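# Latch idle or paused thermal cyclers and set them Running

## Task

For each thermal cycler whose display reads Idle or Paused at the outset: bring its lid down by hand (no dropping or slamming) and latch it, which needs both the lid fully closed and its handle pushed all the way down onto its stop. Then make that cycler display Running. A paused run must be resumed, not started over, and no run on these cyclers may be ended with the STOP key or by raising the lid handle while it runs. On any cycler that read Running or Complete at the outset, do not start, pause or end a run or change its status in any way, and leave its lid and plate untouched. All cyclers are loose on the table and must finish no more than about a finger's width from where they began, standing upright with almost no rotation. Every plate must stay lying flat in its block. The finished state must hold without the robot; at the end the gripper must release everything and move away.

## Robot and tools

Robot: one Doosan M1013 six-joint arm carrying a Robotiq 2F-140 two-finger gripper. The only camera is cam_wrist (504x504), mounted on the wrist. The gripper's fingers point along its own +z axis and close along its own y axis. The reported hand point (end_effector_position) lies between the pads when they are closed. Closed fingertips extend about 33 mm past it, open ones about 9 mm, and closing pushes the tips roughly 24 mm further out, so keep that clearance above surfaces.

Scene frame: origin on the table directly beneath the arm base, +z up, +x forward, +y to the left when facing +x. The state line reports hand position in metres, orientation as a quaternion w,x,y,z, and velocities in m/s and rad/s. The printed position can be slightly wrong, more so at long reach.

The nine-number row (used by every moving tool): dx, dy, dz, rx, ry, rz, position, force_limit, speed, each in [-1, 1]. The first six are an offset, not an absolute pose, expressed in the gripper's own axes and measured from the hand's measured pose at the start of the action (for a call's first action, the last pose any result reported). 1.0 equals 0.6 m of travel or 180 degrees; rx, ry, rz form one rotation vector. position: +1 fully open (140 mm), about -0.8 pads touching, -1 closes until blocked. force_limit: about 14 N at -1, 60 N at 0, 107 N at +1. speed (of finger gap): about 30 mm/s at -1, 140 at 0, 250 at +1.

execute_actions(actions): a list of up to 15 actions run in sequence. Each action is a table of up to 15 rows; each row lasts one 1/30 s control step, and a short table repeats its final row to fill 15 steps. All rows in an action are offsets from that action's start pose, not from the previous row. Per step the commanded pose is clipped to within 70 mm and 16 degrees of the measured pose, so far targets take several actions. An empty list just returns state and images.

move(target, speed, stop_force, blocking): target is one nine-number row, an offset in gripper axes from the pose in the latest result that shows one. The hand follows a straight path there over 0.5 to 10 s (cut off at 10 s). speed is the path's top speed in m/s, 0.002 to 0.5, default 0.25; turning is capped at twice that in rad/s. The path ignores obstacles and the hand may lag, stray, or overshoot in speed near a straight arm. stop_force (20 to 80 N, optional, not allowed in the first 0.2 s) ends the path when the estimated push against the motion rises that much for two steps; the hand then backs to its pose two steps earlier and holds. Use it only with very slow speed and without rotation; omit it when moving away from something you press on. blocking=false returns after 0.5 s while motion continues (not combined with stop_force); then use wait or stop before other motion. The result adds a move: line giving the ending (done, off_target, moving, held, fault, contact) plus any limits (paced = pose clipped; held = some steps blocked, after which motion may jump fast) and distance to target.

wait(seconds): 0 to 10 s, holds the last command, returns early if a move finishes. stop(): brakes a running move (fingers keep going). zoom_image(camera, region): camera "cam_wrist", region [x0, y0, x1, y1] in pixels, at most 504x504. read_manual(section): licence texts only. finished_scene(scene): ends the given scene permanently after the last command is held; reports success.

Result lines: object_status 0 moving, 1 blocked while opening, 2 blocked while closing (a grip), 3 reached target or pads met. Confirm a grip by seeing 2. To squeeze harder while at 2, raise force_limit and nudge position between -1 and -0.98. position_measured is in counts: 3 open, 230 pads together. Hand target shows where the controller is driving. "pose unreachable" means the clearance check altered or blocked the command (a mount under the base counts as arm). Flange force is the controller's estimate of external force on the gripper, noisy, including held weight; "no reading" near singular poses.

Hazards: the arm is very stiff. A few millimetres of offset into something solid can trigger a fault: contact reaching a joint load limit (waist/shoulder 302, elbow 142, wrist joints 40 N m) or 144 N on any part stops the arm for 10 s and discards the rest of the call. Pressure persists until you back off. Motor heat from holding loads can force a braked cooldown. Avoid knocking anything off the table, shoving cyclers, tipping plates, or letting a lid fall.

Cycler hints: START or the RESUME soft key only respond once the lid is latched. If a lid is down but not latched, swing its handle fully up (the lid may rise) and then down onto its stop while keeping hold. The simulation keeps running while you compose replies, holding the last command.

Each tool is called as name(argument=value, ...) on one line, values as JSON.

## Session

execute_actions(actions=[])

Scene clock: 0.00 s.
end_effector_position=(+0.5082, +0.1043, +0.2976) position_measured=3 object_status=3 end_effector_quat_wxyz=(-0.249, +0.948, -0.005, +0.199) end_effector_velocity=(-0.000, +0.000, +0.000) end_effector_angular_velocity=(-0.000, -0.000, +0.001)
Joint positions: [-0.174 -0.182  2.219  0.731  0.931  0.968]
Joint velocities: [ 0.    -0.     0.     0.    -0.    -0.001]
Flange force (N, the push that the arm receives, along the gripper's own x y z axes): no reading
Hand target: +0.508, +0.104, +0.298; -0.249, +0.948, -0.005, +0.199

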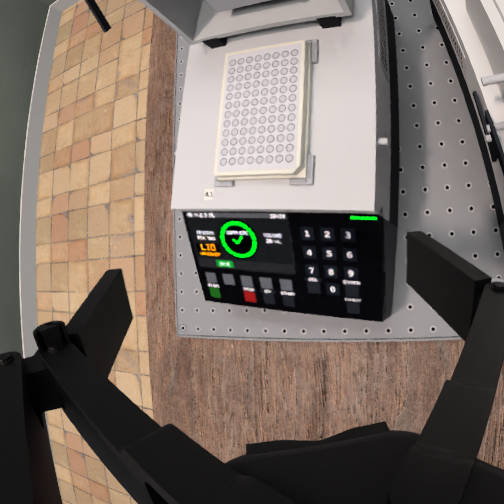

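move(target=[0.2,0.168,-0.528,-0.161,-0.03,0,-1,0,0])

Scene clock: 6.07 s.
end_effector_position=(+0.5070, -0.1462, +0.5469) position_measured=233 object_status=3 end_effector_quat_wxyz=(-0.004, +0.988, -0.044, +0.146) end_effector_velocity=(-0.000, -0.002, +0.001) end_effector_angular_velocity=(-0.004, +0.001, -0.001)
Joint positions: [-0.362 -0.192  1.668  0.104  1.398  1.25 ]
Joint velocities: [-0.001  0.001 -0.003 -0.004  0.002 -0.   ]
Flange force (N, the push that the arm receives, along the gripper's own x y z axes): [3.8 1.0 -0.1]
Hand target: +0.507, -0.146, +0.547; -0.004, +0.988, -0.044, +0.146
Off the commanded pose: 0.001 m, 0 deg.
move: done

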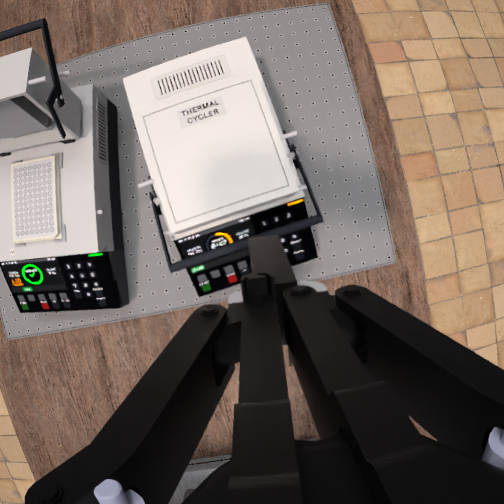

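move(target=[-0.25,-0.05,0.4,0,0.1,0,-1,0,0])

zoom_image(camera="cam_wrist", region=[80,30,420,290])

Scene clock: 9.80 s.
end_effector_position=(+0.4365, -0.1039, +0.2745) position_measured=233 object_status=3 end_effector_quat_wxyz=(+0.003, +0.953, -0.044, +0.299) end_effector_velocity=(+0.000, +0.000, -0.001) end_effector_angular_velocity=(+0.003, -0.004, +0.004)
Joint positions: [-0.436 -0.412  2.394  0.393  0.637  0.928]
Joint velocities: [-0.006  0.001  0.003  0.018 -0.002 -0.022]
Flange force (N, the push that the arm receives, along the gripper's own x y z axes): no reading
Hand target: +0.437, -0.104, +0.274; +0.003, +0.953, -0.044, +0.299
Off the commanded pose: 0.001 m, 0 deg.
move: done

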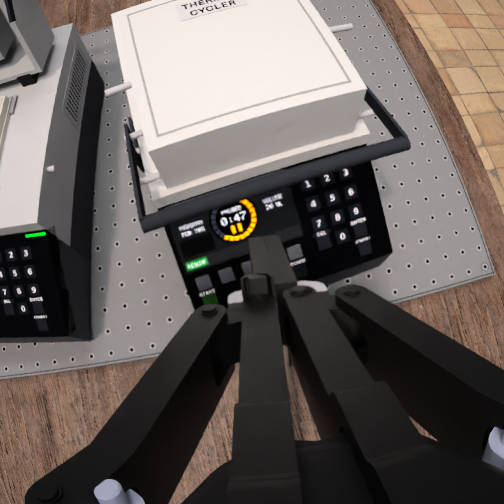

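Region (80, 30, 420, 290) of cam_wrist's 504x504 image, scaled by 1.482, with more detail than that image has; it fills the top 385 rows of this view, and the rest is white.

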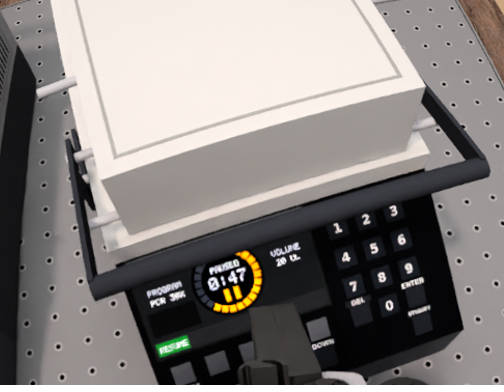

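move(target=[0.025,-0.047,0.088,-0.033,-0.141,0.515,-1,0,0])

Scene clock: 20.57 s.
end_effector_position=(+0.4812, -0.0788, +0.2405) position_measured=233 object_status=3 end_effector_quat_wxyz=(+0.177, -0.664, +0.727, -0.013) end_effector_velocity=(-0.000, -0.000, -0.000) end_effector_angular_velocity=(+0.001, +0.003, -0.004)
Joint positions: [-0.401 -0.116  2.186  0.387  0.95   2.582]
Joint velocities: [-0.     0.001 -0.001 -0.001  0.001  0.005]
Flange force (N, the push that the arm receives, along the gripper's own x y z axes): [3.0 -5.1 2.2]
Hand target: +0.481, -0.079, +0.240; +0.177, -0.663, +0.727, -0.012
Off the commanded pose: 0.000 m, 0 deg.
move: done

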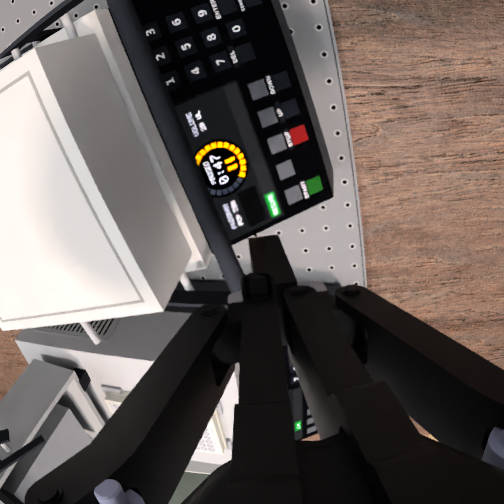

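move(target=[-0.015,0.08,0.095,-0.070,0.034,-0.557,-1,0,0])

move(target=[0,0,0.06,0,0,0,-1,0,0], speed=0.05)

Scene clock: 36.77 s.
end_effector_position=(+0.4514, -0.0520, +0.1772) position_measured=233 object_status=3 end_effector_quat_wxyz=(-0.005, +0.994, +0.037, +0.105) end_effector_velocity=(+0.000, -0.000, -0.000) end_effector_angular_velocity=(-0.001, -0.002, +0.006)
Joint positions: [-0.19  -0.117  2.291  0.084  0.775  1.209]
Joint velocities: [-0.001 -0.     0.001  0.002 -0.001 -0.008]
Flange force (N, the push that the arm receives, along the gripper's own x y z axes): [5.7 0.7 1.0]
Hand target: +0.451, -0.052, +0.177; -0.005, +0.994, +0.037, +0.105
Off the commanded pose: 0.000 m, 0 deg.
move: done

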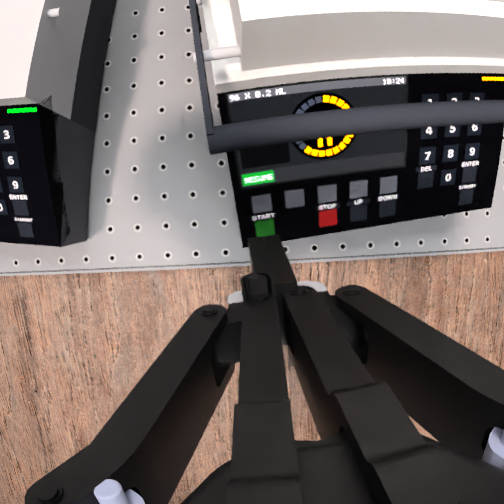

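Scene clock: 37.83 s.
end_effector_position=(+0.4589, -0.0513, +0.1421) position_measured=233 object_status=3 end_effector_quat_wxyz=(-0.005, +0.994, +0.037, +0.105) end_effector_velocity=(+0.000, +0.000, -0.001) end_effector_angular_velocity=(+0.000, -0.000, +0.001)
Joint positions: [-0.185 -0.058  2.319  0.091  0.689  1.204]
Joint velocities: [ 0.     0.002  0.001  0.001 -0.004 -0.002]
Flange force (N, the push that the arm receives, along the gripper's own x y z axes): [2.7 1.7 -0.2]
Hand target: +0.459, -0.051, +0.142; -0.005, +0.994, +0.037, +0.105
Off the commanded pose: 0.000 m, 0 deg.
move: done

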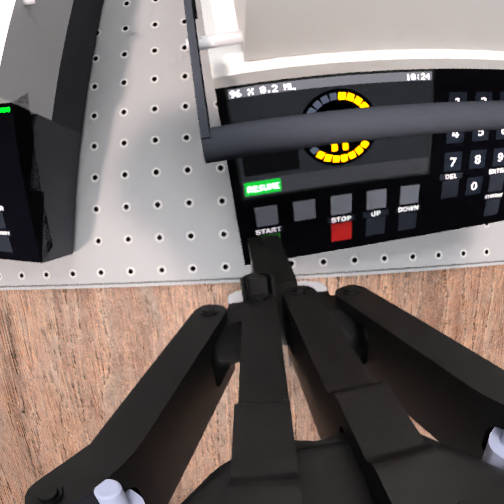

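move(target=[0.015,0,0.01,0,0,0,-1,0,0], speed=0.03)

move(target=[0,0,0.05,0,0,0,-1,0,0], speed=0.005, stop_force=20)

move(target=[-0.05,0,-0.3,0,0,0,-1,0,0])

Scene clock: 41.87 s.
end_effector_position=(+0.4688, -0.0506, +0.1382) position_measured=233 object_status=3 end_effector_quat_wxyz=(-0.005, +0.994, +0.037, +0.105) end_effector_velocity=(+0.001, -0.000, -0.001) end_effector_angular_velocity=(+0.001, -0.000, -0.002)
Joint positions: [-0.177 -0.037  2.308  0.091  0.678  1.211]
Joint velocities: [ 0.     0.003 -0.002  0.    -0.002  0.002]
Flange force (N, the push that the arm receives, along the gripper's own x y z axes): [2.1 1.1 -0.2]
Hand target: +0.469, -0.051, +0.138; -0.005, +0.994, +0.037, +0.105
Off the commanded pose: 0.000 m, 0 deg.
move: done

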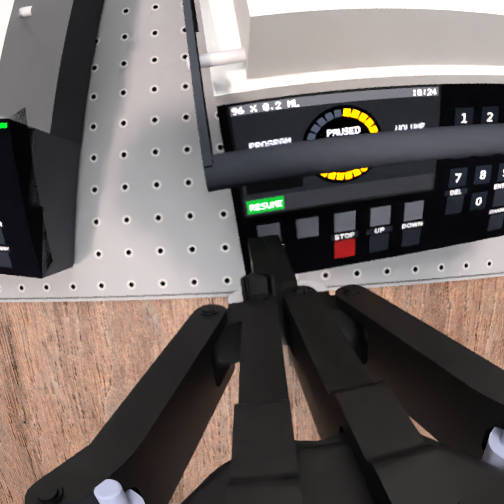

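Scene clock: 45.47 s.
end_effector_position=(+0.4722, -0.0502, +0.1223) position_measured=233 object_status=3 end_effector_quat_wxyz=(-0.005, +0.994, +0.037, +0.105) end_effector_velocity=(-0.002, +0.000, +0.001) end_effector_angular_velocity=(+0.001, +0.003, -0.000)
Joint positions: [-0.175 -0.008  2.318  0.095  0.639  1.208]
Joint velocities: [-0.    -0.003 -0.    -0.     0.007  0.   ]
Flange force (N, the push that the arm receives, along the gripper's own x y z axes): [2.9 -0.5 -18.2]
Hand target: +0.472, -0.050, +0.123; -0.005, +0.994, +0.037, +0.105
Off the commanded pose: 0.014 m, 0 deg.
move: contact

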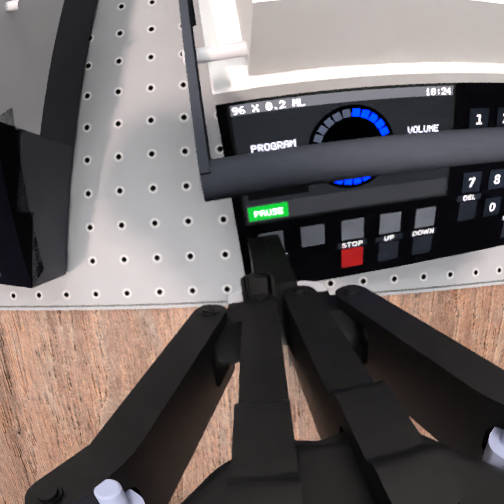

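Scene clock: 46.73 s.
end_effector_position=(+0.4054, -0.0557, +0.2918) position_measured=233 object_status=3 end_effector_quat_wxyz=(-0.005, +0.994, +0.037, +0.105) end_effector_velocity=(-0.000, +0.000, +0.001) end_effector_angular_velocity=(+0.001, +0.000, +0.001)
Joint positions: [-0.229 -0.305  2.2    0.076  1.056  1.193]
Joint velocities: [-0.001 -0.001 -0.001  0.001  0.003 -0.002]
Flange force (N, the push that the arm receives, along the gripper's own x y z axes): [-0.1 8.5 -0.6]
Hand target: +0.405, -0.056, +0.292; -0.005, +0.994, +0.037, +0.105
Off the commanded pose: 0.000 m, 0 deg.
move: done

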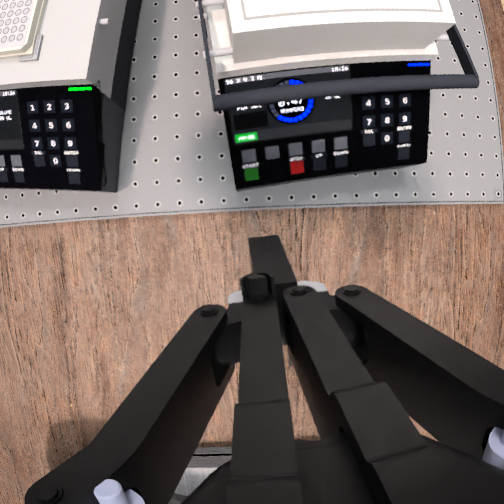

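finished_scene(scene=2)

The scene is finished: the task was done.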